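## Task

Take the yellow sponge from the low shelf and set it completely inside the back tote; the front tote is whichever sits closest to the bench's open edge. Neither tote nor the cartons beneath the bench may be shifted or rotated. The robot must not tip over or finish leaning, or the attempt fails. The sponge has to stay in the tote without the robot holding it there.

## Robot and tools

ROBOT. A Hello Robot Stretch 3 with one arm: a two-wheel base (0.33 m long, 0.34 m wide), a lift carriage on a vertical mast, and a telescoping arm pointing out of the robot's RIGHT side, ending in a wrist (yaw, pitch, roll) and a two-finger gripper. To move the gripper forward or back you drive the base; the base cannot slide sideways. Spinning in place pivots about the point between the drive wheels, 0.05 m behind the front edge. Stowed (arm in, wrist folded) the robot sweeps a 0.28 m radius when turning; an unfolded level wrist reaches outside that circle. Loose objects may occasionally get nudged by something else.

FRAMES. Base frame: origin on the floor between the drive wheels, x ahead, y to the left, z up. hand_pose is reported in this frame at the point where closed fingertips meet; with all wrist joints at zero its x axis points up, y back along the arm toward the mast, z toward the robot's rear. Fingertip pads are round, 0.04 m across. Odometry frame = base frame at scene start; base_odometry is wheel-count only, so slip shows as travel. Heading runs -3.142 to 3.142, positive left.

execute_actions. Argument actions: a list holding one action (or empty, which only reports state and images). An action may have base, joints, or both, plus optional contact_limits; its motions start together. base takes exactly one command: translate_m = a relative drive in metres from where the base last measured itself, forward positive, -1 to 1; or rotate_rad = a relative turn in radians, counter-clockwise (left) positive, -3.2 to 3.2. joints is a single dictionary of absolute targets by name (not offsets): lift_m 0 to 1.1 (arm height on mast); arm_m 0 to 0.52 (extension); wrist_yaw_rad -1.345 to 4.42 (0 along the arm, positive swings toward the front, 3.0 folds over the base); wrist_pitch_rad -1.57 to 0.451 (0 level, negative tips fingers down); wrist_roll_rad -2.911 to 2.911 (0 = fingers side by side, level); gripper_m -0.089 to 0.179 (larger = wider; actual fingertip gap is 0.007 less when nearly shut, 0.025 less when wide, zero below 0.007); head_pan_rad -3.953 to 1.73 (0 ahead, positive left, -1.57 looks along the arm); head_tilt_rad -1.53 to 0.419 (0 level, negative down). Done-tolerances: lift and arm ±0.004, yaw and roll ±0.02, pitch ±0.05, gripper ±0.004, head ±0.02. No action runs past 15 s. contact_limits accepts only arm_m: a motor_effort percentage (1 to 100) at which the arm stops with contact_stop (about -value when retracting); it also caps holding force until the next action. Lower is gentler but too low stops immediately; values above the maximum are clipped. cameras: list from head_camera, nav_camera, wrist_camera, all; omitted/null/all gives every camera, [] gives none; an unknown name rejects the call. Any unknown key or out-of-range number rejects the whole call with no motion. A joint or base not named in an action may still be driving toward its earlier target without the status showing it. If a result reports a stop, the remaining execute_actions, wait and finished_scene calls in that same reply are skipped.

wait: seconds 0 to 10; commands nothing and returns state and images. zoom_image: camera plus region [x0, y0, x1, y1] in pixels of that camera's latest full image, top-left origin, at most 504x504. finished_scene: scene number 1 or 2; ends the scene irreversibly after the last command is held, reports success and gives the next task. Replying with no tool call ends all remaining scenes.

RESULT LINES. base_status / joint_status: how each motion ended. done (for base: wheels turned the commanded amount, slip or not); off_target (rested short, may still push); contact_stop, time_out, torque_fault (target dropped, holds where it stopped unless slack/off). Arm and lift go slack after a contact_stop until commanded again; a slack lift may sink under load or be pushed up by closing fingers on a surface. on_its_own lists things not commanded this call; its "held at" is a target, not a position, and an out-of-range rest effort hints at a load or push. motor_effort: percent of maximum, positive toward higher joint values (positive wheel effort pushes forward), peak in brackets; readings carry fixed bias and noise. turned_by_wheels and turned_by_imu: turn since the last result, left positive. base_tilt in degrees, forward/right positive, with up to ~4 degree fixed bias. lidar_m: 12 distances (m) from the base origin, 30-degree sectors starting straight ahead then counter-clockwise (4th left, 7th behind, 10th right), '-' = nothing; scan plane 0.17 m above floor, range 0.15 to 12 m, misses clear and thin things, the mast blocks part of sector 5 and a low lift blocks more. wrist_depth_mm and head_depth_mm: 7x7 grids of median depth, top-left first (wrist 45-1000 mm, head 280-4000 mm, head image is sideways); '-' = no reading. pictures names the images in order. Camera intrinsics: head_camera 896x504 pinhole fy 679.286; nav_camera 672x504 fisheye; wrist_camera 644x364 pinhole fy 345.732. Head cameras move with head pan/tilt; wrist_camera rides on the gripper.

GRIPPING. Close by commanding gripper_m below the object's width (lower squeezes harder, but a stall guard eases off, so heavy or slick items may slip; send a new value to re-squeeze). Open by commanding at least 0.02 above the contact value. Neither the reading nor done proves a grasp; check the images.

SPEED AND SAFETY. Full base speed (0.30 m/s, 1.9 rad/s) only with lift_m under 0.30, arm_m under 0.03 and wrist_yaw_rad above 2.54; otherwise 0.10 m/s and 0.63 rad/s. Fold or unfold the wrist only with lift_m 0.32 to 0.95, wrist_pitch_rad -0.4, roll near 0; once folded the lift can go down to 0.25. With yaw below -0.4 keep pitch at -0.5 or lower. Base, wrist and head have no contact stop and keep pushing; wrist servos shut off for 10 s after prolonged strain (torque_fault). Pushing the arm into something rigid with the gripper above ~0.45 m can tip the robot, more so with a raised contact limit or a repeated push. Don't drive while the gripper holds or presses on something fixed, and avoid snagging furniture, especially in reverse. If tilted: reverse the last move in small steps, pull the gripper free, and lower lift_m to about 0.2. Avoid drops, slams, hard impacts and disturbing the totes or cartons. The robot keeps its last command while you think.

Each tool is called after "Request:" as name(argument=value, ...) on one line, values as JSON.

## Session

Request:
execute_actions(actions=[])

Scene clock: 0.00 s.
base_odometry: x=+0.000 y=+0.000 heading=+0.000 (m, m, rad; odometry frame)
turned_by_wheels: +0.000 (rad since the last result)
turned_by_imu: +0.000 (rad since the last result)
base_tilt: forward=-2.5 right=-0.2 (deg)
lidar_m: 2.53 1.11 1.10 1.21 1.89 1.71 2.13 1.74 1.15 1.22 1.86 2.35
head_depth_mm: 1715 2631 2598 2617 2595 2614 2381 / 1791 2739 2884 2839 2853 2828 2463 / 1893 2763 3153 3034 3053 3037 2497 / 1901 2735 3275 3190 3252 3237 2504 / 1910 2721 2890 2922 2912 2884 2464 / 1923 2525 2532 2600 2594 2623 2458 / 1944 2337 2331 2334 2340 2349 2224
base_status: not commanded
joint_positions: lift_m=+0.314 arm_m=+0.001 wrist_yaw_rad=+3.026 wrist_pitch_rad=-0.407 wrist_roll_rad=+0.000 gripper_m=+0.037 head_pan_rad=+0.002 head_tilt_rad=-0.003
joint_status: not commanded
motor_effort: left_wheel=+0 right_wheel=-1 lift_m=+19 arm_m=-1 wrist_yaw_rad=+0 wrist_pitch_rad=+5 wrist_roll_rad=+0 gripper_m=+1 head_pan_rad=+0 head_tilt_rad=+2 (%)
hand_pose: x=+0.0048 y=+0.0781 z=+0.3286 quat_wxyz=(+0.183, +0.699, +0.103, +0.683) (m; base frame)
wrist_depth_mm: - - - - - - - / - - - - - - 889 / - - - - - - 948 / 827 802 841 852 863 863 867 / 661 675 703 672 689 703 715 / 558 569 - 566 576 568 581 / 481 497 - 503 479 502 504
pictures: head_camera (sideways: a quarter turn clockwise sets it upright), nav_camera (sideways: a quarter turn counterclockwise sets it upright), wrist_camera
Images, in order (width x height): head_camera 896x504, nav_camera 672x504, wrist_camera 644x364.

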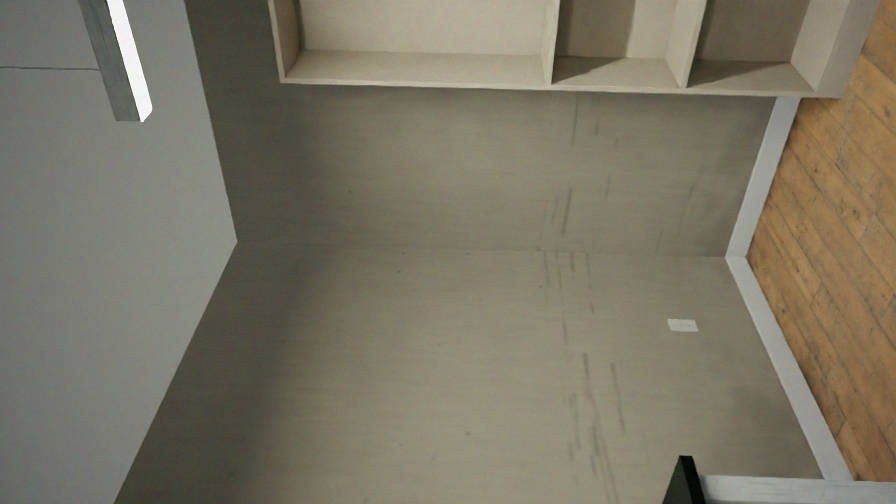

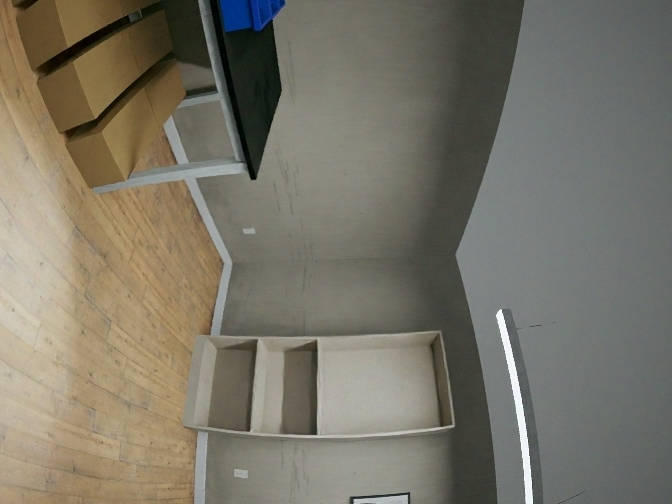

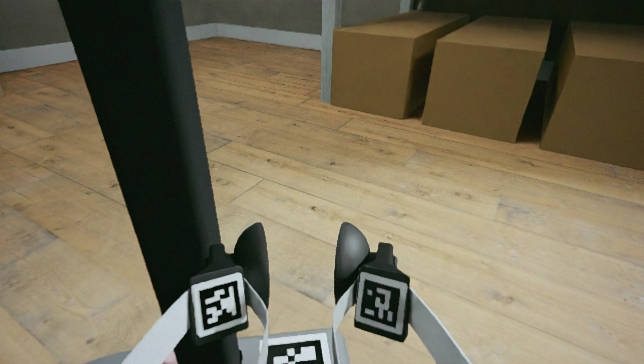

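Request:
execute_actions(actions=[{"joints": {"head_pan_rad": 1.6, "head_tilt_rad": -0.4}}], cameras=["head_camera", "nav_camera"])

Request:
execute_actions(actions=[{"joints": {"head_pan_rad": -2.6, "head_tilt_rad": -0.4}}], cameras=["head_camera", "nav_camera"])

Scene clock: 2.30 s.
base_odometry: x=+0.000 y=+0.000 heading=+0.000 (m, m, rad; odometry frame)
turned_by_wheels: +0.000 (rad since the last result)
turned_by_imu: +0.000 (rad since the last result)
base_tilt: forward=-2.5 right=-0.1 (deg)
lidar_m: 2.52 1.12 1.10 1.21 1.90 1.71 2.13 1.74 1.15 1.23 1.84 2.36
head_depth_mm: 1862 1962 2011 1318 2096 1508 1400 / 1978 2113 2209 1336 2386 1491 1459 / 2136 2244 2367 2540 2262 1611 1491 / 2274 2443 2578 2793 2469 1862 1487 / 2477 2658 2847 2982 2429 1856 1481 / 2367 2483 2639 2821 2418 1855 1476 / 2140 2264 2379 2561 2429 1840 1461
base_status: not commanded
joint_positions: lift_m=+0.314 arm_m=+0.001 wrist_yaw_rad=+3.026 wrist_pitch_rad=-0.407 wrist_roll_rad=+0.000 gripper_m=+0.037 head_pan_rad=+1.593 head_tilt_rad=-0.395
joint_status: all done
motor_effort: left_wheel=+0(0) right_wheel=+0(0) lift_m=+19(18) arm_m=+0(0) wrist_yaw_rad=+0(0) wrist_pitch_rad=+5(5) wrist_roll_rad=+0(0) gripper_m=+1(0) head_pan_rad=+5(56) head_tilt_rad=-3(27) (%)
hand_pose: x=+0.0048 y=+0.0781 z=+0.3286 quat_wxyz=(+0.183, +0.699, +0.103, +0.683) (m; base frame)
wrist_depth_mm: - - - - - - - / - - - - - - 895 / - - - - - - 929 / 797 813 848 856 850 856 919 / 661 670 707 680 672 698 698 / 564 557 - 563 588 578 601 / 484 490 - 509 480 494 499
pictures: head_camera (sideways: a quarter turn clockwise sets it upright), nav_camera (sideways: a quarter turn counterclockwise sets it upright)
Images, in order (width x height): head_camera 896x504, nav_camera 672x504.

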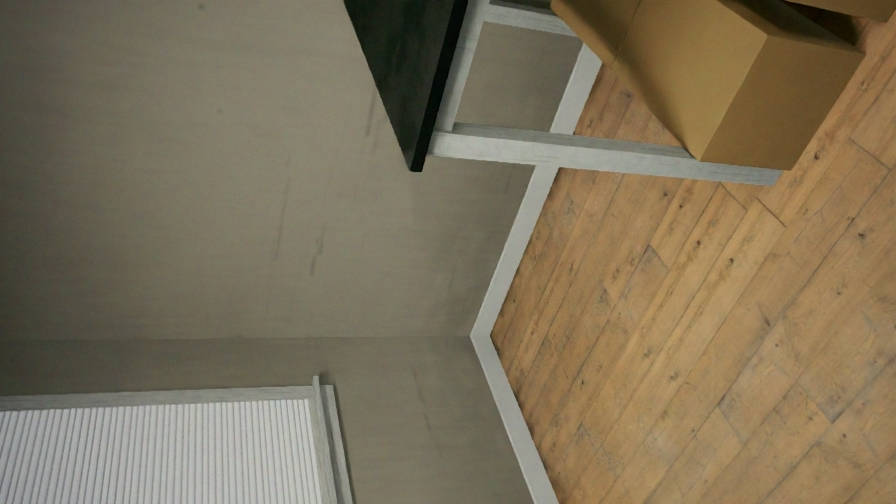

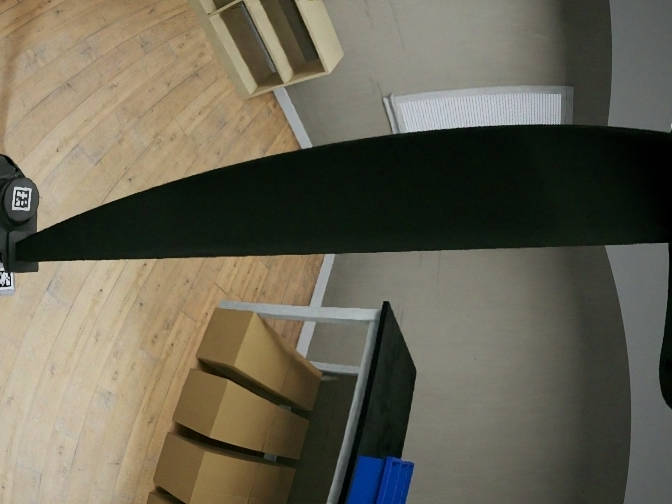

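Scene clock: 4.83 s.
base_odometry: x=+0.000 y=+0.000 heading=+0.000 (m, m, rad; odometry frame)
turned_by_wheels: +0.000 (rad since the last result)
turned_by_imu: +0.000 (rad since the last result)
base_tilt: forward=-2.5 right=-0.2 (deg)
lidar_m: 2.52 1.11 1.11 1.20 1.89 1.71 2.14 1.74 1.15 1.23 1.85 2.35
head_depth_mm: 1753 1883 2028 2207 2340 1878 1513 / 1704 1816 1952 2116 2256 1874 1506 / 1639 1766 1881 2003 2188 1848 1484 / 1587 1715 1817 1954 2098 1846 1480 / 1550 1622 1736 1864 2039 1841 1468 / 1493 1595 1698 1802 1931 1815 1470 / 1454 1533 1627 1723 1852 1834 1478
base_status: not commanded
joint_positions: lift_m=+0.314 arm_m=+0.001 wrist_yaw_rad=+3.026 wrist_pitch_rad=-0.407 wrist_roll_rad=+0.000 gripper_m=+0.037 head_pan_rad=-2.593 head_tilt_rad=-0.395
joint_status: all done
motor_effort: left_wheel=+0(0) right_wheel=+0(0) lift_m=+19(19) arm_m=-1(0) wrist_yaw_rad=+0(0) wrist_pitch_rad=+5(5) wrist_roll_rad=+0(0) gripper_m=+1(0) head_pan_rad=-5(57) head_tilt_rad=-2(3) (%)
hand_pose: x=+0.0048 y=+0.0781 z=+0.3286 quat_wxyz=(+0.183, +0.699, +0.103, +0.683) (m; base frame)
wrist_depth_mm: - - - - - - - / - - - - - - 905 / - - - - - - 956 / 820 825 851 870 874 889 868 / 677 672 705 696 693 704 703 / 556 557 - 569 590 579 581 / 484 497 - 502 480 496 504
pictures: head_camera (sideways: a quarter turn clockwise sets it upright), nav_camera (sideways: a quarter turn counterclockwise sets it upright)
Images, in order (width x height): head_camera 896x504, nav_camera 672x504.

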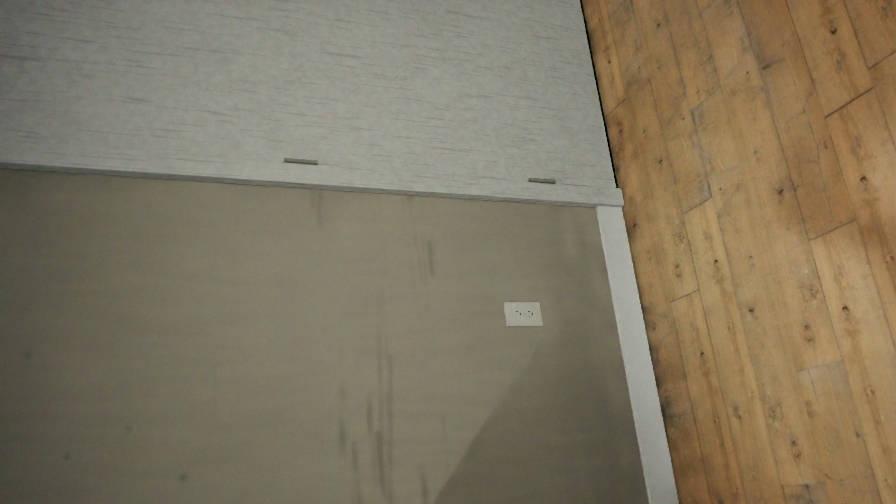

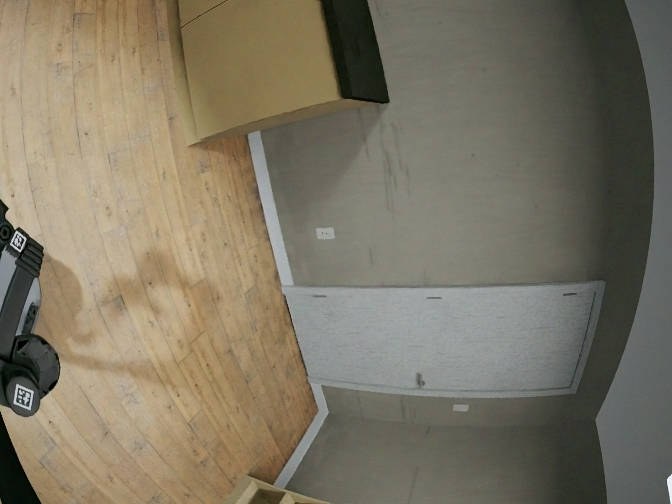

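Request:
execute_actions(actions=[{"joints": {"lift_m": 0.27, "head_pan_rad": 0.0, "head_tilt_rad": -0.4}}], cameras=[])

Request:
execute_actions(actions=[{"base": {"rotate_rad": 2.36}}])

Scene clock: 8.77 s.
base_odometry: x=+0.000 y=+0.000 heading=+0.000 (m, m, rad; odometry frame)
turned_by_wheels: +0.000 (rad since the last result)
turned_by_imu: +0.000 (rad since the last result)
base_tilt: forward=-2.4 right=-0.1 (deg)
lidar_m: 2.52 1.12 1.10 1.21 1.90 1.71 2.14 1.74 1.15 1.23 1.85 2.35
head_depth_mm: 2306 2434 2590 2764 2492 1867 1507 / 2567 2691 2864 2948 2525 1869 1502 / 2751 2932 3082 3193 2508 1874 1483 / 2955 2985 3285 3422 2471 1869 1480 / 2579 2737 2918 3055 2439 1845 1478 / 2314 2448 2625 2775 2428 1836 1479 / 2110 2222 2318 1391 1517 1541 1466
base_status: not commanded
joint_positions: lift_m=+0.271 arm_m=+0.001 wrist_yaw_rad=+3.026 wrist_pitch_rad=-0.407 wrist_roll_rad=+0.000 gripper_m=+0.037 head_pan_rad=-0.007 head_tilt_rad=-0.395
joint_status: all done
motor_effort: left_wheel=+0(0) right_wheel=-1(0) lift_m=+11(16) arm_m=+0(1) wrist_yaw_rad=+0(0) wrist_pitch_rad=+5(5) wrist_roll_rad=+0(0) gripper_m=+0(0) head_pan_rad=+5(57) head_tilt_rad=-3(3) (%)
hand_pose: x=+0.0048 y=+0.0781 z=+0.2856 quat_wxyz=(+0.183, +0.699, +0.103, +0.683) (m; base frame)
wrist_depth_mm: - - - - - - - / - - - - - - 887 / 963 - - - - - 973 / 757 729 759 754 767 783 777 / 604 604 637 618 628 624 637 / 500 507 - 531 527 516 532 / 448 - - - 434 445 449
pictures: none
No camera images: the call's "cameras" was empty. Leave "cameras" out to get every camera's image.

Scene clock: 11.40 s.
base_odometry: x=+0.000 y=+0.000 heading=+2.360 (m, m, rad; odometry frame)
turned_by_wheels: +2.360 (rad since the last result)
turned_by_imu: +2.348 (rad since the last result)
base_tilt: forward=-2.5 right=-0.2 (deg)
lidar_m: 1.71 1.85 1.85 1.37 1.15 1.42 2.36 2.57 1.20 1.10 1.12 2.27
head_depth_mm: 1897 2018 2149 2330 2421 1868 1500 / 1862 2005 2141 2297 2397 1867 1485 / 1857 1971 2123 2179 2114 1875 1481 / 1842 1982 2075 2171 2104 1845 1482 / 1811 1929 2067 2151 2087 1832 1473 / 1804 1915 2037 2112 2073 1829 1469 / 1777 1900 2006 2081 2050 1819 1474
base_status: done
joint_positions: lift_m=+0.271 arm_m=+0.001 wrist_yaw_rad=+3.026 wrist_pitch_rad=-0.407 wrist_roll_rad=+0.000 gripper_m=+0.037 head_pan_rad=-0.007 head_tilt_rad=-0.396
joint_status: not commanded
motor_effort: left_wheel=-2(9) right_wheel=+1(8) lift_m=+11(10) arm_m=-1(1) wrist_yaw_rad=+0(1) wrist_pitch_rad=+5(5) wrist_roll_rad=+0(0) gripper_m=+0(0) head_pan_rad=+5(5) head_tilt_rad=-3(2) (%)
hand_pose: x=+0.0048 y=+0.0781 z=+0.2856 quat_wxyz=(+0.183, +0.699, +0.103, +0.683) (m; base frame)
wrist_depth_mm: 897 - - - - - - / - - - - - - - / 963 - - - - - - / 734 722 751 794 784 789 801 / 609 612 632 625 619 627 644 / 506 511 - 517 530 525 533 / 455 - - - 436 451 439
pictures: head_camera (sideways: a quarter turn clockwise sets it upright), nav_camera (sideways: a quarter turn counterclockwise sets it upright), wrist_camera
Images, in order (width x height): head_camera 896x504, nav_camera 672x504, wrist_camera 644x364.

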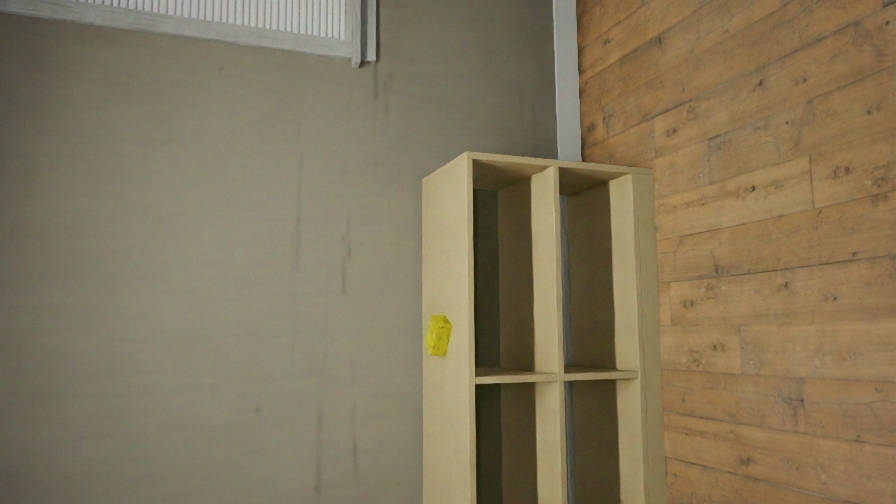

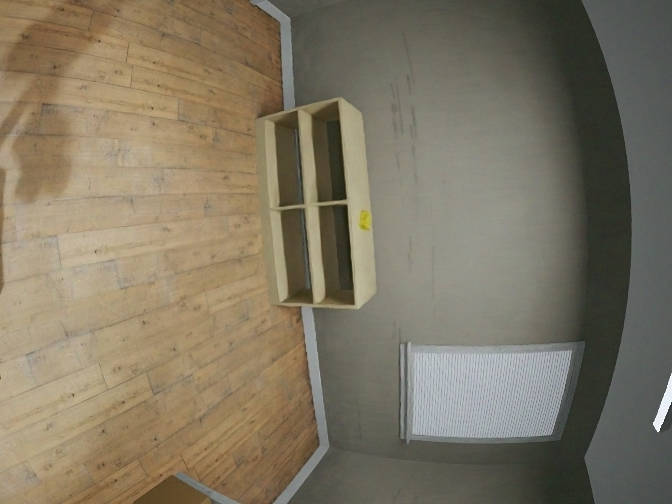

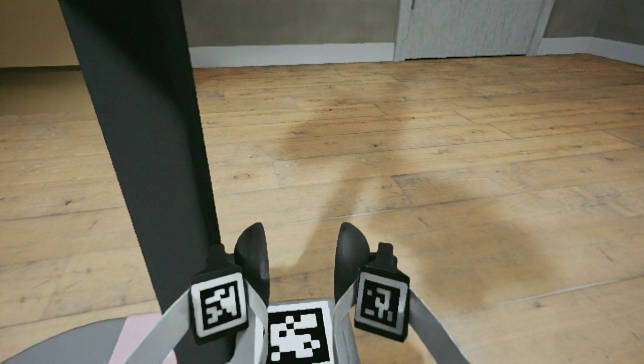

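Request:
execute_actions(actions=[{"base": {"rotate_rad": 0.147}}], cameras=[])

Request:
execute_actions(actions=[{"base": {"translate_m": 1.0}, "joints": {"head_tilt_rad": -0.7}}], cameras=["head_camera"])

Scene clock: 14.87 s.
base_odometry: x=+0.000 y=+0.000 heading=+2.507 (m, m, rad; odometry frame)
turned_by_wheels: +0.147 (rad since the last result)
turned_by_imu: +0.146 (rad since the last result)
base_tilt: forward=-2.5 right=-0.1 (deg)
lidar_m: 1.71 1.85 1.77 1.15 1.18 1.62 2.35 2.57 1.14 1.10 1.16 1.77
head_depth_mm: 1804 1913 2066 2168 2295 1890 1484 / 1834 1935 2057 2138 2048 1873 1500 / 1814 1920 2075 2153 2137 1863 1502 / 1830 1947 2058 2150 2046 1872 1479 / 1834 1936 2094 2154 2084 1850 1470 / 1833 1937 2092 2158 2081 1841 1467 / 1839 1938 2088 2135 2051 1817 1474
base_status: done
joint_positions: lift_m=+0.271 arm_m=+0.001 wrist_yaw_rad=+3.026 wrist_pitch_rad=-0.407 wrist_roll_rad=+0.000 gripper_m=+0.037 head_pan_rad=-0.007 head_tilt_rad=-0.396
joint_status: not commanded
motor_effort: left_wheel=-2(10) right_wheel=+2(5) lift_m=+11(10) arm_m=-1(1) wrist_yaw_rad=+0(0) wrist_pitch_rad=+5(5) wrist_roll_rad=+0(0) gripper_m=+0(0) head_pan_rad=+5(4) head_tilt_rad=-2(2) (%)
hand_pose: x=+0.0048 y=+0.0781 z=+0.2856 quat_wxyz=(+0.183, +0.699, +0.103, +0.683) (m; base frame)
wrist_depth_mm: - - - - - - - / - - - - - - - / 985 - - - - - - / 731 735 761 770 768 794 791 / 606 607 632 628 629 629 644 / 499 509 - 522 533 529 528 / 454 - - - 430 447 459
pictures: none
No camera images: the call's "cameras" was empty. Leave "cameras" out to get every camera's image.

Scene clock: 19.90 s.
base_odometry: x=-0.805 y=+0.593 heading=+2.507 (m, m, rad; odometry frame)
turned_by_wheels: +0.000 (rad since the last result)
turned_by_imu: +0.003 (rad since the last result)
base_tilt: forward=-2.5 right=-0.1 (deg)
lidar_m: 0.72 0.98 1.64 1.66 1.63 1.62 3.33 1.59 1.21 1.76 1.52 0.88
head_depth_mm: 929 1032 1160 1129 1163 1286 1235 / 932 1037 1158 1129 1170 1293 1231 / 935 1044 1178 1080 1183 1298 1233 / 936 1042 1183 1079 1184 1308 1224 / 943 1054 1191 1103 1144 1305 1222 / 947 1061 1191 1101 1172 1326 1216 / 950 1060 1198 1096 1193 1315 1213
base_status: done
joint_positions: lift_m=+0.271 arm_m=+0.001 wrist_yaw_rad=+3.026 wrist_pitch_rad=-0.407 wrist_roll_rad=+0.000 gripper_m=+0.037 head_pan_rad=-0.007 head_tilt_rad=-0.692
joint_status: all done
motor_effort: left_wheel=-3(7) right_wheel=+2(7) lift_m=+11(11) arm_m=-1(1) wrist_yaw_rad=+0(1) wrist_pitch_rad=+5(5) wrist_roll_rad=+0(0) gripper_m=+0(1) head_pan_rad=+5(5) head_tilt_rad=-3(24) (%)
hand_pose: x=+0.0048 y=+0.0781 z=+0.2856 quat_wxyz=(+0.183, +0.699, +0.103, +0.683) (m; base frame)
wrist_depth_mm: - - - - - - - / - - - - - - - / 935 - - - - - 823 / 753 732 765 761 787 779 752 / 613 603 653 618 615 620 636 / 509 507 - 526 532 519 527 / 450 - - - 433 450 449
pictures: head_camera (sideways: a quarter turn clockwise sets it upright)
Images, in order (width x height): head_camera 896x504.

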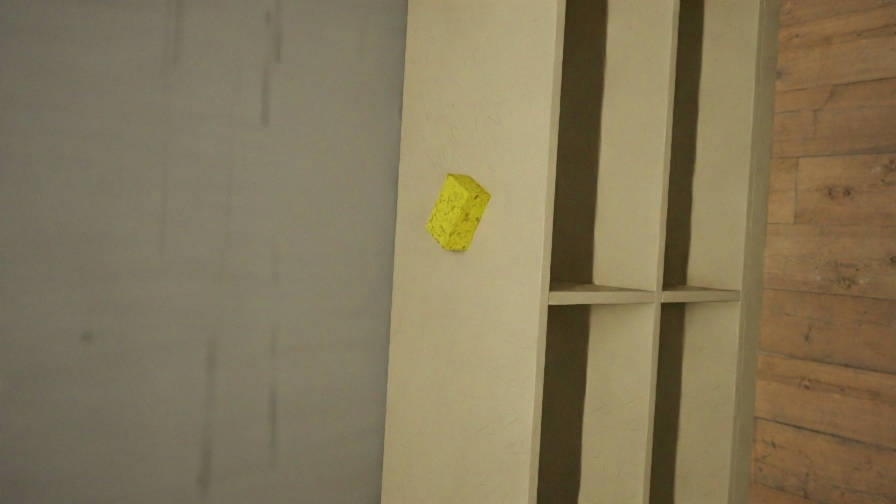

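Request:
zoom_image(camera="head_camera", region=[380, 140, 540, 290])

Region (380, 140, 540, 290) of head_camera's 896x504 image, scaled by 3.150, with more detail than that image has; it fills the top 472 rows of this view, and the rest is white.

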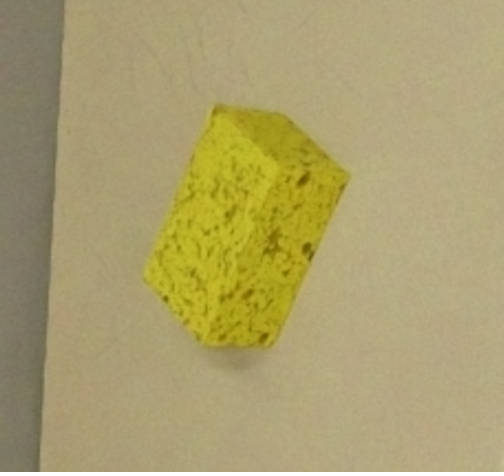

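Request:
execute_actions(actions=[{"base": {"translate_m": 0.3}}], cameras=[])

Request:
execute_actions(actions=[{"base": {"rotate_rad": 1.531}, "joints": {"head_pan_rad": -1.57, "head_tilt_rad": -0.75}}], cameras=[])

Request:
execute_actions(actions=[{"base": {"translate_m": -0.15}}], cameras=["head_camera", "nav_camera"])

Scene clock: 66.47 s.
base_odometry: x=-1.047 y=+0.771 heading=+2.506 (m, m, rad; odometry frame)
turned_by_wheels: +0.000 (rad since the last result)
turned_by_imu: +0.001 (rad since the last result)
base_tilt: forward=-2.6 right=-0.2 (deg)
lidar_m: 0.42 0.85 0.77 1.66 1.76 1.85 3.61 1.58 1.33 2.07 0.67 0.78
head_depth_mm: 668 744 835 957 908 759 924 / 668 745 838 966 904 757 920 / 671 751 844 965 903 754 919 / 673 753 846 966 891 751 933 / 677 757 855 973 892 765 913 / 679 758 856 984 888 763 928 / 683 760 862 989 886 761 943
base_status: done
joint_positions: lift_m=+0.271 arm_m=+0.001 wrist_yaw_rad=+3.026 wrist_pitch_rad=-0.407 wrist_roll_rad=+0.000 gripper_m=+0.037 head_pan_rad=-0.007 head_tilt_rad=-0.692
joint_status: not commanded
motor_effort: left_wheel=-2(7) right_wheel=+1(6) lift_m=+11(11) arm_m=-1(0) wrist_yaw_rad=+0(0) wrist_pitch_rad=+5(5) wrist_roll_rad=+0(0) gripper_m=+1(1) head_pan_rad=+5(5) head_tilt_rad=-4(4) (%)
hand_pose: x=+0.0048 y=+0.0781 z=+0.2856 quat_wxyz=(+0.183, +0.699, +0.103, +0.683) (m; base frame)
wrist_depth_mm: - - - - - 683 579 / - - - - - 731 744 / 978 - - - - 760 790 / 741 732 764 772 784 695 626 / 599 609 651 615 621 600 529 / 508 508 - 519 530 528 486 / 445 - - - 434 449 454
pictures: none
No camera images: the call's "cameras" was empty. Leave "cameras" out to get every camera's image.

Scene clock: 68.77 s.
base_odometry: x=-1.047 y=+0.771 heading=-2.246 (m, m, rad; odometry frame)
turned_by_wheels: +1.531 (rad since the last result)
turned_by_imu: +1.522 (rad since the last result)
base_tilt: forward=-2.5 right=-0.1 (deg)
lidar_m: 1.66 1.70 1.84 3.63 1.64 1.34 2.07 0.67 0.75 0.42 0.84 0.77
head_depth_mm: 681 769 870 997 869 784 1071 / 686 769 873 994 869 785 1086 / 685 770 882 983 825 782 1089 / 687 771 878 982 836 781 1092 / 686 774 879 973 851 778 1077 / 689 774 884 983 847 773 1094 / 690 774 881 985 841 774 1098
base_status: done
joint_positions: lift_m=+0.271 arm_m=+0.001 wrist_yaw_rad=+3.026 wrist_pitch_rad=-0.407 wrist_roll_rad=+0.000 gripper_m=+0.037 head_pan_rad=-1.563 head_tilt_rad=-0.741
joint_status: all done
motor_effort: left_wheel=-3(10) right_wheel=+2(8) lift_m=+10(11) arm_m=-1(1) wrist_yaw_rad=+0(0) wrist_pitch_rad=+5(5) wrist_roll_rad=+0(0) gripper_m=+0(0) head_pan_rad=-4(57) head_tilt_rad=-5(12) (%)
hand_pose: x=+0.0048 y=+0.0780 z=+0.2856 quat_wxyz=(+0.183, +0.699, +0.103, +0.683) (m; base frame)
wrist_depth_mm: - - - - - - - / - - - - - - - / 977 - - - - - - / 751 724 750 763 776 789 779 / 601 600 634 638 620 623 619 / 510 512 - 521 535 516 537 / 454 - - - 435 452 450
pictures: none
No camera images: the call's "cameras" was empty. Leave "cameras" out to get every camera's image.

Scene clock: 70.73 s.
base_odometry: x=-0.953 y=+0.888 heading=-2.246 (m, m, rad; odometry frame)
turned_by_wheels: +0.000 (rad since the last result)
turned_by_imu: -0.001 (rad since the last result)
base_tilt: forward=-2.4 right=-0.1 (deg)
lidar_m: 1.80 1.89 1.93 3.60 1.45 1.21 1.92 1.15 0.56 0.77 0.46 0.90
head_depth_mm: 682 767 872 992 867 770 1021 / 686 765 877 994 864 783 1082 / 688 770 880 991 861 781 1081 / 690 772 881 983 858 778 1089 / 691 773 882 971 817 773 1100 / 690 775 886 979 848 773 1071 / 694 778 885 987 845 769 1095
base_status: done
joint_positions: lift_m=+0.271 arm_m=+0.001 wrist_yaw_rad=+3.026 wrist_pitch_rad=-0.407 wrist_roll_rad=+0.000 gripper_m=+0.037 head_pan_rad=-1.563 head_tilt_rad=-0.741
joint_status: not commanded
motor_effort: left_wheel=-2(11) right_wheel=+2(4) lift_m=+11(11) arm_m=-1(1) wrist_yaw_rad=+0(0) wrist_pitch_rad=+5(5) wrist_roll_rad=+0(0) gripper_m=+1(0) head_pan_rad=-4(6) head_tilt_rad=-4(4) (%)
hand_pose: x=+0.0048 y=+0.0780 z=+0.2856 quat_wxyz=(+0.183, +0.699, +0.103, +0.683) (m; base frame)
wrist_depth_mm: - - - - - - - / - - - - - - - / 972 - - - - - - / 740 745 766 759 781 796 789 / 599 618 637 617 615 640 627 / 504 507 - 520 534 518 529 / 451 - - - 434 453 456
pictures: head_camera (sideways: a quarter turn clockwise sets it upright), nav_camera (sideways: a quarter turn counterclockwise sets it upright)
Images, in order (width x height): head_camera 896x504, nav_camera 672x504.

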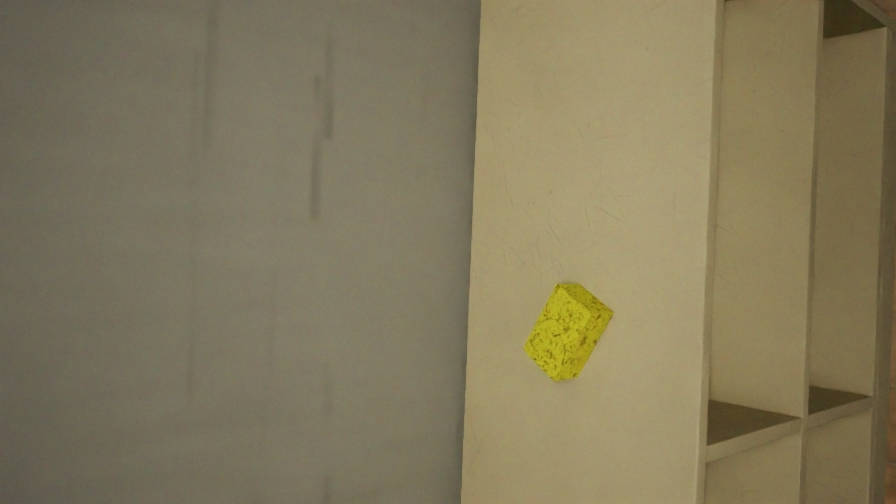

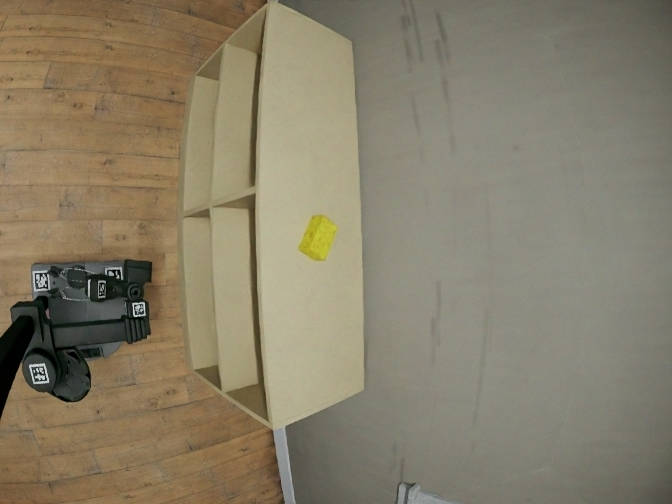

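Request:
zoom_image(camera="head_camera", region=[490, 260, 650, 410])

Region (490, 260, 650, 410) of head_camera's 896x504 image, scaled by 3.150, with more detail than that image has; it fills the top 472 rows of this view, and the rest is white.

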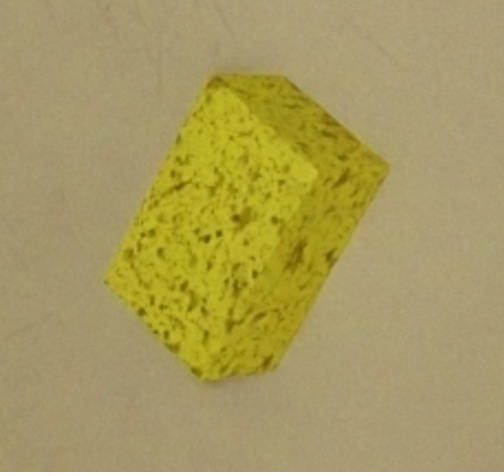

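Request:
execute_actions(actions=[{"joints": {"lift_m": 0.8, "wrist_pitch_rad": -0.4}}], cameras=[])

Request:
execute_actions(actions=[{"joints": {"wrist_yaw_rad": 0.99}}], cameras=[])

Request:
execute_actions(actions=[{"joints": {"wrist_pitch_rad": -0.8, "gripper_m": 0.165, "arm_m": 0.37}}])

Scene clock: 80.83 s.
base_odometry: x=-0.953 y=+0.888 heading=-2.246 (m, m, rad; odometry frame)
turned_by_wheels: +0.000 (rad since the last result)
turned_by_imu: +0.000 (rad since the last result)
base_tilt: forward=-2.5 right=-0.2 (deg)
lidar_m: 1.81 1.89 1.93 3.62 1.45 1.20 1.92 1.15 0.56 0.78 0.46 0.90
head_depth_mm: 685 770 879 990 869 768 - / 687 771 875 993 866 774 - / 687 768 875 986 859 788 - / 686 772 882 986 857 778 - / 688 772 879 978 814 766 - / 689 774 883 984 852 773 1061 / 691 776 882 984 846 768 1089
base_status: not commanded
joint_positions: lift_m=+0.799 arm_m=+0.001 wrist_yaw_rad=+3.026 wrist_pitch_rad=-0.413 wrist_roll_rad=+0.000 gripper_m=+0.037 head_pan_rad=-1.563 head_tilt_rad=-0.741
joint_status: all done
motor_effort: left_wheel=-2(2) right_wheel=+1(1) lift_m=+26(30) arm_m=-1(1) wrist_yaw_rad=+0(0) wrist_pitch_rad=+5(4) wrist_roll_rad=+0(0) gripper_m=+0(0) head_pan_rad=-5(5) head_tilt_rad=-4(4) (%)
hand_pose: x=+0.0047 y=+0.0773 z=+0.8132 quat_wxyz=(+0.185, +0.699, +0.105, +0.683) (m; base frame)
wrist_depth_mm: - - - - - - - / - - - - - - - / - - - - - - - / - - - - - - - / - - - - - - - / - - - - - - - / - - - - - - -
pictures: none
No camera images: the call's "cameras" was empty. Leave "cameras" out to get every camera's image.

Scene clock: 82.87 s.
base_odometry: x=-0.953 y=+0.888 heading=-2.246 (m, m, rad; odometry frame)
turned_by_wheels: +0.000 (rad since the last result)
turned_by_imu: +0.000 (rad since the last result)
base_tilt: forward=-2.5 right=-0.2 (deg)
lidar_m: 1.81 1.89 1.93 3.61 1.45 1.20 1.92 1.16 0.56 0.77 0.46 0.90
head_depth_mm: 685 768 872 992 865 770 - / 686 767 875 989 865 774 - / 688 772 875 989 862 772 - / 688 774 878 987 859 779 913 / 690 773 883 980 816 758 - / 690 775 883 982 846 752 - / 689 778 887 985 845 768 1092
base_status: not commanded
joint_positions: lift_m=+0.799 arm_m=+0.001 wrist_yaw_rad=+0.993 wrist_pitch_rad=-0.413 wrist_roll_rad=+0.000 gripper_m=+0.037 head_pan_rad=-1.563 head_tilt_rad=-0.741
joint_status: all done
motor_effort: left_wheel=-2(2) right_wheel=+1(1) lift_m=+27(27) arm_m=-1(1) wrist_yaw_rad=-3(3) wrist_pitch_rad=+5(5) wrist_roll_rad=+0(0) gripper_m=+1(0) head_pan_rad=-5(5) head_tilt_rad=-5(5) (%)
hand_pose: x=+0.1670 y=-0.2692 z=+0.8132 quat_wxyz=(+0.678, +0.457, -0.539, +0.202) (m; base frame)
wrist_depth_mm: - - - 972 718 584 482 / - - - - 769 606 509 / - - - 798 779 629 522 / - - 898 594 608 605 538 / - - - 532 501 498 500 / - - - 748 419 415 373 / - - 1000 683 400 358 334
pictures: none
No camera images: the call's "cameras" was empty. Leave "cameras" out to get every camera's image.

Scene clock: 86.80 s.
base_odometry: x=-0.953 y=+0.888 heading=-2.246 (m, m, rad; odometry frame)
turned_by_wheels: +0.000 (rad since the last result)
turned_by_imu: +0.000 (rad since the last result)
base_tilt: forward=-2.4 right=-0.2 (deg)
lidar_m: 1.81 1.89 1.94 3.60 1.45 1.21 1.92 1.15 0.56 0.77 0.46 0.90
head_depth_mm: 681 769 875 992 - - - / 685 767 841 993 842 781 1082 / 685 770 844 986 861 780 1092 / 686 772 864 - 856 778 1091 / 686 774 880 993 814 773 1106 / 689 772 885 980 831 773 1073 / 692 776 882 987 844 770 1093
base_status: not commanded
joint_positions: lift_m=+0.799 arm_m=+0.370 wrist_yaw_rad=+0.990 wrist_pitch_rad=-0.807 wrist_roll_rad=+0.000 gripper_m=+0.165 head_pan_rad=-1.563 head_tilt_rad=-0.741
joint_status: all done
motor_effort: left_wheel=-2(2) right_wheel=+1(1) lift_m=+27(27) arm_m=+2(2) wrist_yaw_rad=+0(3) wrist_pitch_rad=+3(4) wrist_roll_rad=+0(0) gripper_m=+0(84) head_pan_rad=-5(5) head_tilt_rad=-4(4) (%)
hand_pose: x=+0.1122 y=-0.6025 z=+0.7365 quat_wxyz=(+0.704, +0.553, -0.440, +0.064) (m; base frame)
wrist_depth_mm: 488 478 497 455 326 255 209 / 417 425 429 433 357 274 221 / 370 375 380 385 377 293 235 / 329 335 337 338 349 318 250 / 300 304 306 309 311 320 267 / - 278 280 278 284 - 282 / - 254 253 220 260 259 285
pictures: head_camera (sideways: a quarter turn clockwise sets it upright), nav_camera (sideways: a quarter turn counterclockwise sets it upright), wrist_camera
Images, in order (width x height): head_camera 896x504, nav_camera 672x504, wrist_camera 644x364.

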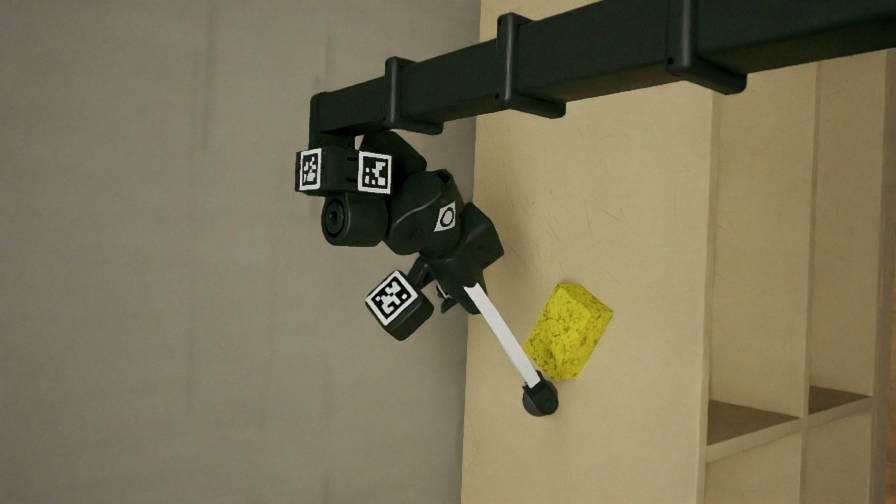

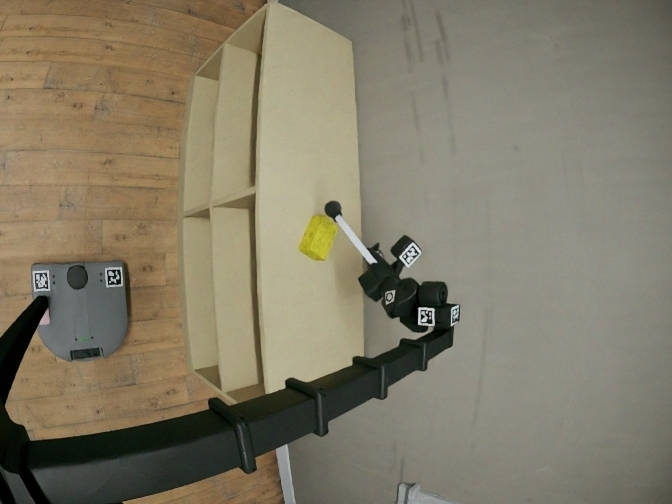

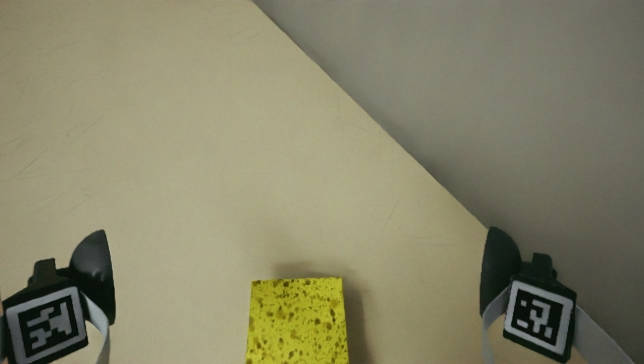

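Request:
execute_actions(actions=[])

Scene clock: 89.70 s.
base_odometry: x=-0.953 y=+0.888 heading=-2.246 (m, m, rad; odometry frame)
turned_by_wheels: +0.000 (rad since the last result)
turned_by_imu: +0.000 (rad since the last result)
base_tilt: forward=-2.5 right=-0.2 (deg)
lidar_m: 1.81 1.90 1.93 3.61 1.45 1.20 1.92 1.15 0.56 0.78 0.46 0.90
head_depth_mm: 684 768 874 987 - - - / 682 765 843 994 845 783 1089 / 685 770 846 988 865 781 1089 / 688 772 863 - 856 778 1081 / 688 772 875 987 815 772 1101 / 691 773 881 975 831 773 1063 / 690 773 886 978 844 768 1092
base_status: not commanded
joint_positions: lift_m=+0.799 arm_m=+0.370 wrist_yaw_rad=+0.990 wrist_pitch_rad=-0.807 wrist_roll_rad=+0.000 gripper_m=+0.165 head_pan_rad=-1.563 head_tilt_rad=-0.741
joint_status: all done
motor_effort: left_wheel=-2(2) right_wheel=+1(1) lift_m=+27(27) arm_m=+2(2) wrist_yaw_rad=+0(3) wrist_pitch_rad=+2(4) wrist_roll_rad=+0(0) gripper_m=+1(84) head_pan_rad=-4(5) head_tilt_rad=-4(4) (%)
hand_pose: x=+0.1122 y=-0.6025 z=+0.7365 quat_wxyz=(+0.704, +0.553, -0.440, +0.064) (m; base frame)
wrist_depth_mm: 473 491 493 456 328 255 209 / 420 425 427 434 358 273 219 / 373 373 380 383 377 292 234 / 331 334 337 342 342 319 248 / 301 302 308 308 310 319 267 / - 281 278 276 281 - 284 / - 254 254 219 260 260 283
pictures: head_camera (sideways: a quarter turn clockwise sets it upright), nav_camera (sideways: a quarter turn counterclockwise sets it upright), wrist_camera
Images, in order (width x height): head_camera 896x504, nav_camera 672x504, wrist_camera 644x364.

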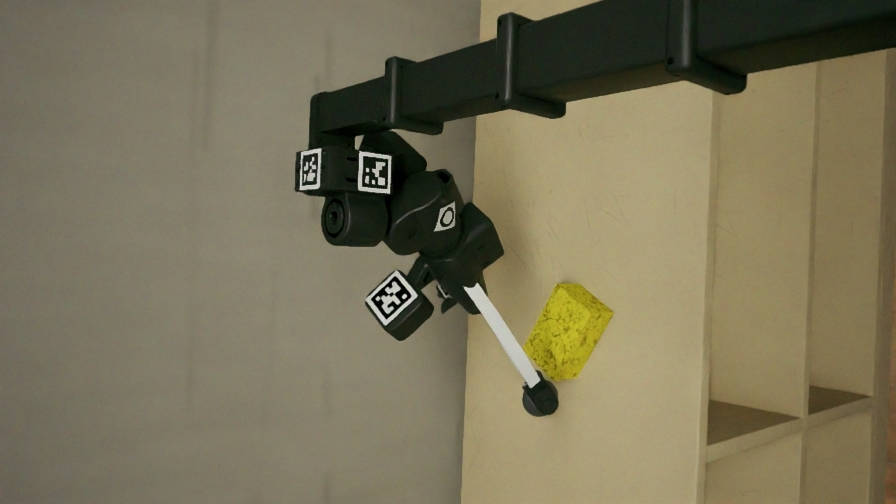

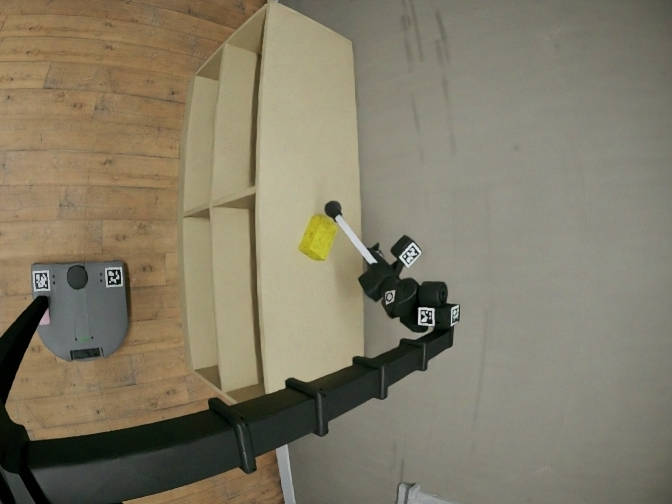

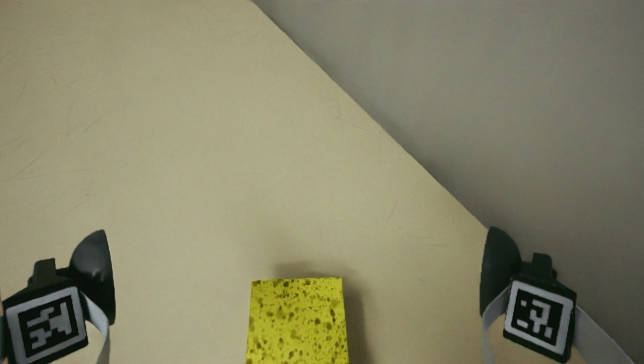

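Request:
execute_actions(actions=[{"base": {"translate_m": -0.018}, "joints": {"arm_m": 0.358, "lift_m": 0.74}}], cameras=["head_camera", "wrist_camera"])

Scene clock: 93.63 s.
base_odometry: x=-0.942 y=+0.902 heading=-2.246 (m, m, rad; odometry frame)
turned_by_wheels: +0.000 (rad since the last result)
turned_by_imu: +0.000 (rad since the last result)
base_tilt: forward=-2.6 right=-0.1 (deg)
lidar_m: 1.82 1.91 1.94 3.62 1.44 1.19 1.90 1.16 0.55 0.81 0.47 0.92
head_depth_mm: 687 768 870 989 893 - - / 684 768 874 - - 868 1088 / 683 771 878 - 862 785 1087 / 686 770 880 985 837 778 1095 / 688 776 882 976 815 775 1098 / 687 770 880 980 828 773 1079 / 690 776 883 981 845 769 1086
base_status: done
joint_positions: lift_m=+0.741 arm_m=+0.358 wrist_yaw_rad=+0.990 wrist_pitch_rad=-0.807 wrist_roll_rad=+0.000 gripper_m=+0.165 head_pan_rad=-1.563 head_tilt_rad=-0.741
joint_status: all done
motor_effort: left_wheel=-2(6) right_wheel=+1(2) lift_m=+10(24) arm_m=-3(3) wrist_yaw_rad=+0(0) wrist_pitch_rad=+3(3) wrist_roll_rad=+0(0) gripper_m=+1(1) head_pan_rad=-5(5) head_tilt_rad=-4(4) (%)
hand_pose: x=+0.1121 y=-0.5910 z=+0.6775 quat_wxyz=(+0.704, +0.553, -0.440, +0.064) (m; base frame)
wrist_depth_mm: 382 385 389 403 342 265 220 / 328 338 339 344 345 286 231 / 291 297 298 300 306 304 245 / 261 263 267 270 273 276 259 / 237 239 233 194 246 252 258 / - 220 212 177 225 - 229 / - 200 167 163 204 204 213
pictures: head_camera (sideways: a quarter turn clockwise sets it upright), wrist_camera
Images, in order (width x height): head_camera 896x504, wrist_camera 644x364.

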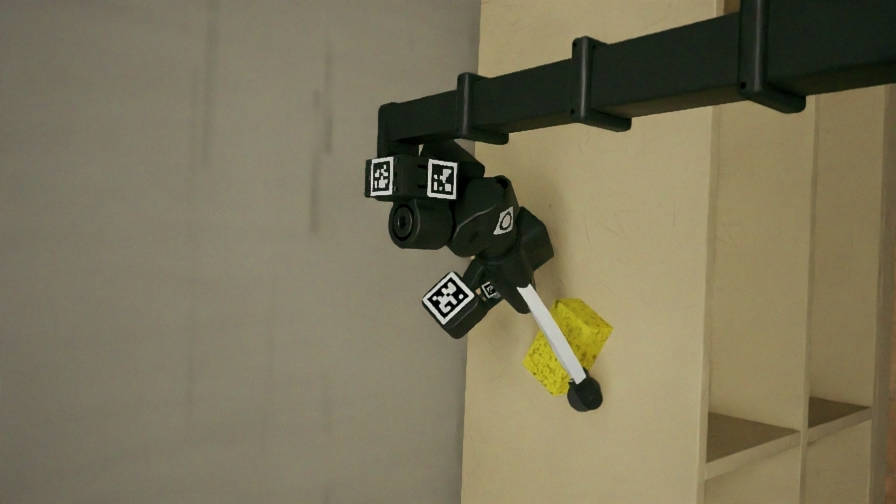

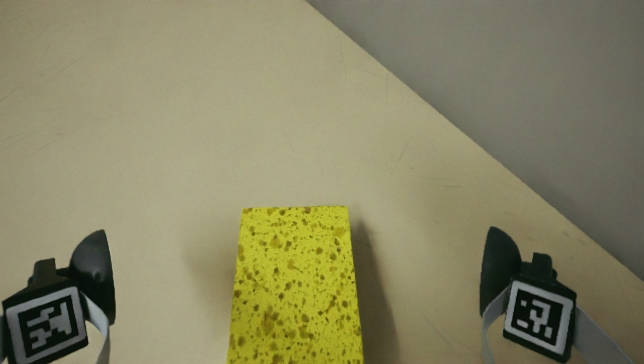

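Request:
execute_actions(actions=[{"joints": {"lift_m": 0.702}}], cameras=["head_camera", "wrist_camera"])

Request:
execute_actions(actions=[{"joints": {"gripper_m": 0.04}}], cameras=["head_camera", "wrist_camera"])

Scene clock: 96.63 s.
base_odometry: x=-0.942 y=+0.902 heading=-2.246 (m, m, rad; odometry frame)
turned_by_wheels: +0.000 (rad since the last result)
turned_by_imu: +0.000 (rad since the last result)
base_tilt: forward=-2.5 right=+0.0 (deg)
lidar_m: 1.83 1.91 1.94 3.61 1.44 1.19 1.90 1.16 0.55 0.81 0.47 0.92
head_depth_mm: 683 771 877 991 866 771 - / 686 768 879 973 - 958 1085 / 688 772 876 - 865 782 1089 / 687 772 878 981 816 775 1088 / 689 772 880 977 820 774 1101 / 690 771 881 978 837 773 1078 / 692 777 886 979 852 769 1098
base_status: not commanded
joint_positions: lift_m=+0.703 arm_m=+0.358 wrist_yaw_rad=+0.990 wrist_pitch_rad=-0.807 wrist_roll_rad=+0.000 gripper_m=+0.165 head_pan_rad=-1.563 head_tilt_rad=-0.741
joint_status: all done
motor_effort: left_wheel=-2(2) right_wheel=+1(1) lift_m=+10(12) arm_m=-4(3) wrist_yaw_rad=+0(0) wrist_pitch_rad=+3(3) wrist_roll_rad=+0(0) gripper_m=+0(1) head_pan_rad=-5(5) head_tilt_rad=-5(4) (%)
hand_pose: x=+0.1121 y=-0.5910 z=+0.6395 quat_wxyz=(+0.704, +0.553, -0.440, +0.064) (m; base frame)
wrist_depth_mm: 312 321 321 331 330 268 218 / 273 278 280 284 289 280 232 / 240 244 247 251 254 256 246 / 215 219 210 169 224 229 240 / 197 198 156 151 203 208 209 / - 181 139 138 184 - 190 / - 167 128 126 170 169 175
pictures: head_camera (sideways: a quarter turn clockwise sets it upright), wrist_camera
Images, in order (width x height): head_camera 896x504, wrist_camera 644x364.

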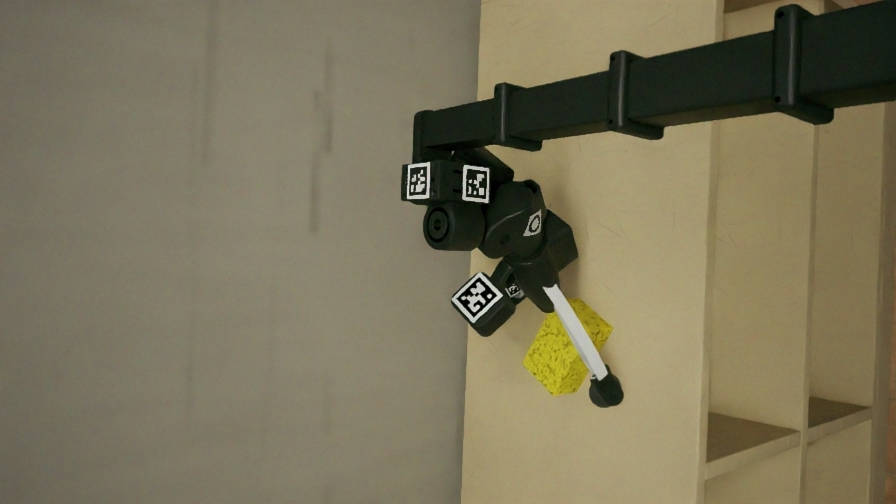

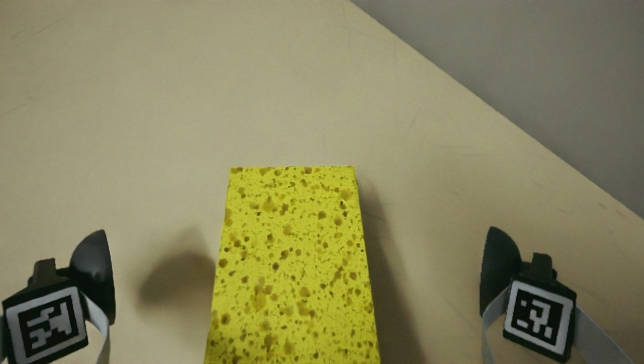

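Scene clock: 98.37 s.
base_odometry: x=-0.942 y=+0.902 heading=-2.246 (m, m, rad; odometry frame)
turned_by_wheels: +0.000 (rad since the last result)
turned_by_imu: +0.000 (rad since the last result)
base_tilt: forward=-2.5 right=-0.1 (deg)
lidar_m: 1.82 1.91 1.95 3.61 1.43 1.19 1.90 1.15 0.55 0.81 0.47 0.92
head_depth_mm: 683 770 877 995 871 772 - / 686 769 878 973 - 956 1094 / 686 771 877 - 858 781 1086 / 689 773 880 974 818 778 1083 / 689 770 881 979 813 777 1103 / 689 772 882 980 834 772 1076 / 689 772 882 980 848 768 1105
base_status: not commanded
joint_positions: lift_m=+0.703 arm_m=+0.358 wrist_yaw_rad=+0.990 wrist_pitch_rad=-0.808 wrist_roll_rad=+0.000 gripper_m=+0.041 head_pan_rad=-1.563 head_tilt_rad=-0.741
joint_status: all done
motor_effort: left_wheel=-2(2) right_wheel=+2(1) lift_m=+10(11) arm_m=-4(3) wrist_yaw_rad=-1(0) wrist_pitch_rad=+3(3) wrist_roll_rad=+0(0) gripper_m=-10(83) head_pan_rad=-5(4) head_tilt_rad=-5(5) (%)
hand_pose: x=+0.1121 y=-0.5910 z=+0.6394 quat_wxyz=(+0.704, +0.553, -0.440, +0.064) (m; base frame)
wrist_depth_mm: 314 318 322 330 328 265 218 / 273 276 281 284 282 281 231 / 241 242 246 251 253 255 245 / 216 219 216 165 225 227 239 / 196 197 152 149 205 205 207 / 178 182 135 136 - 188 190 / 165 163 126 125 166 172 173
pictures: head_camera (sideways: a quarter turn clockwise sets it upright), wrist_camera
Images, in order (width x height): head_camera 896x504, wrist_camera 644x364.

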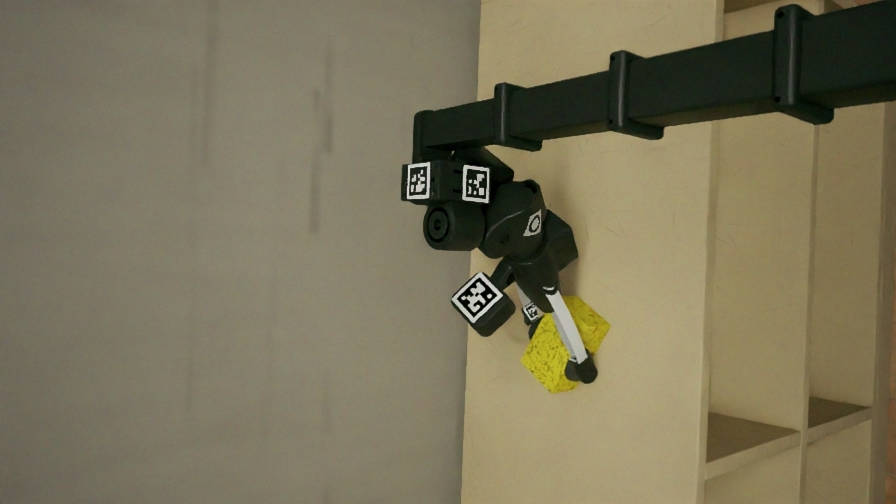

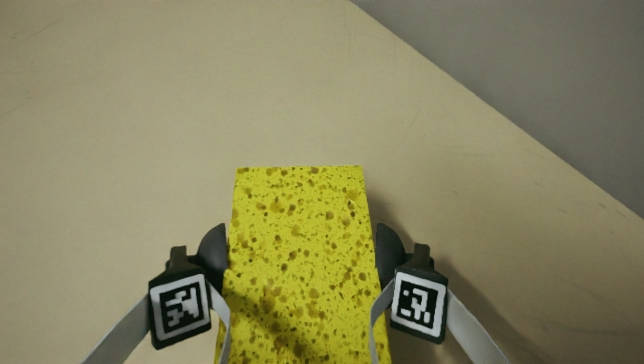

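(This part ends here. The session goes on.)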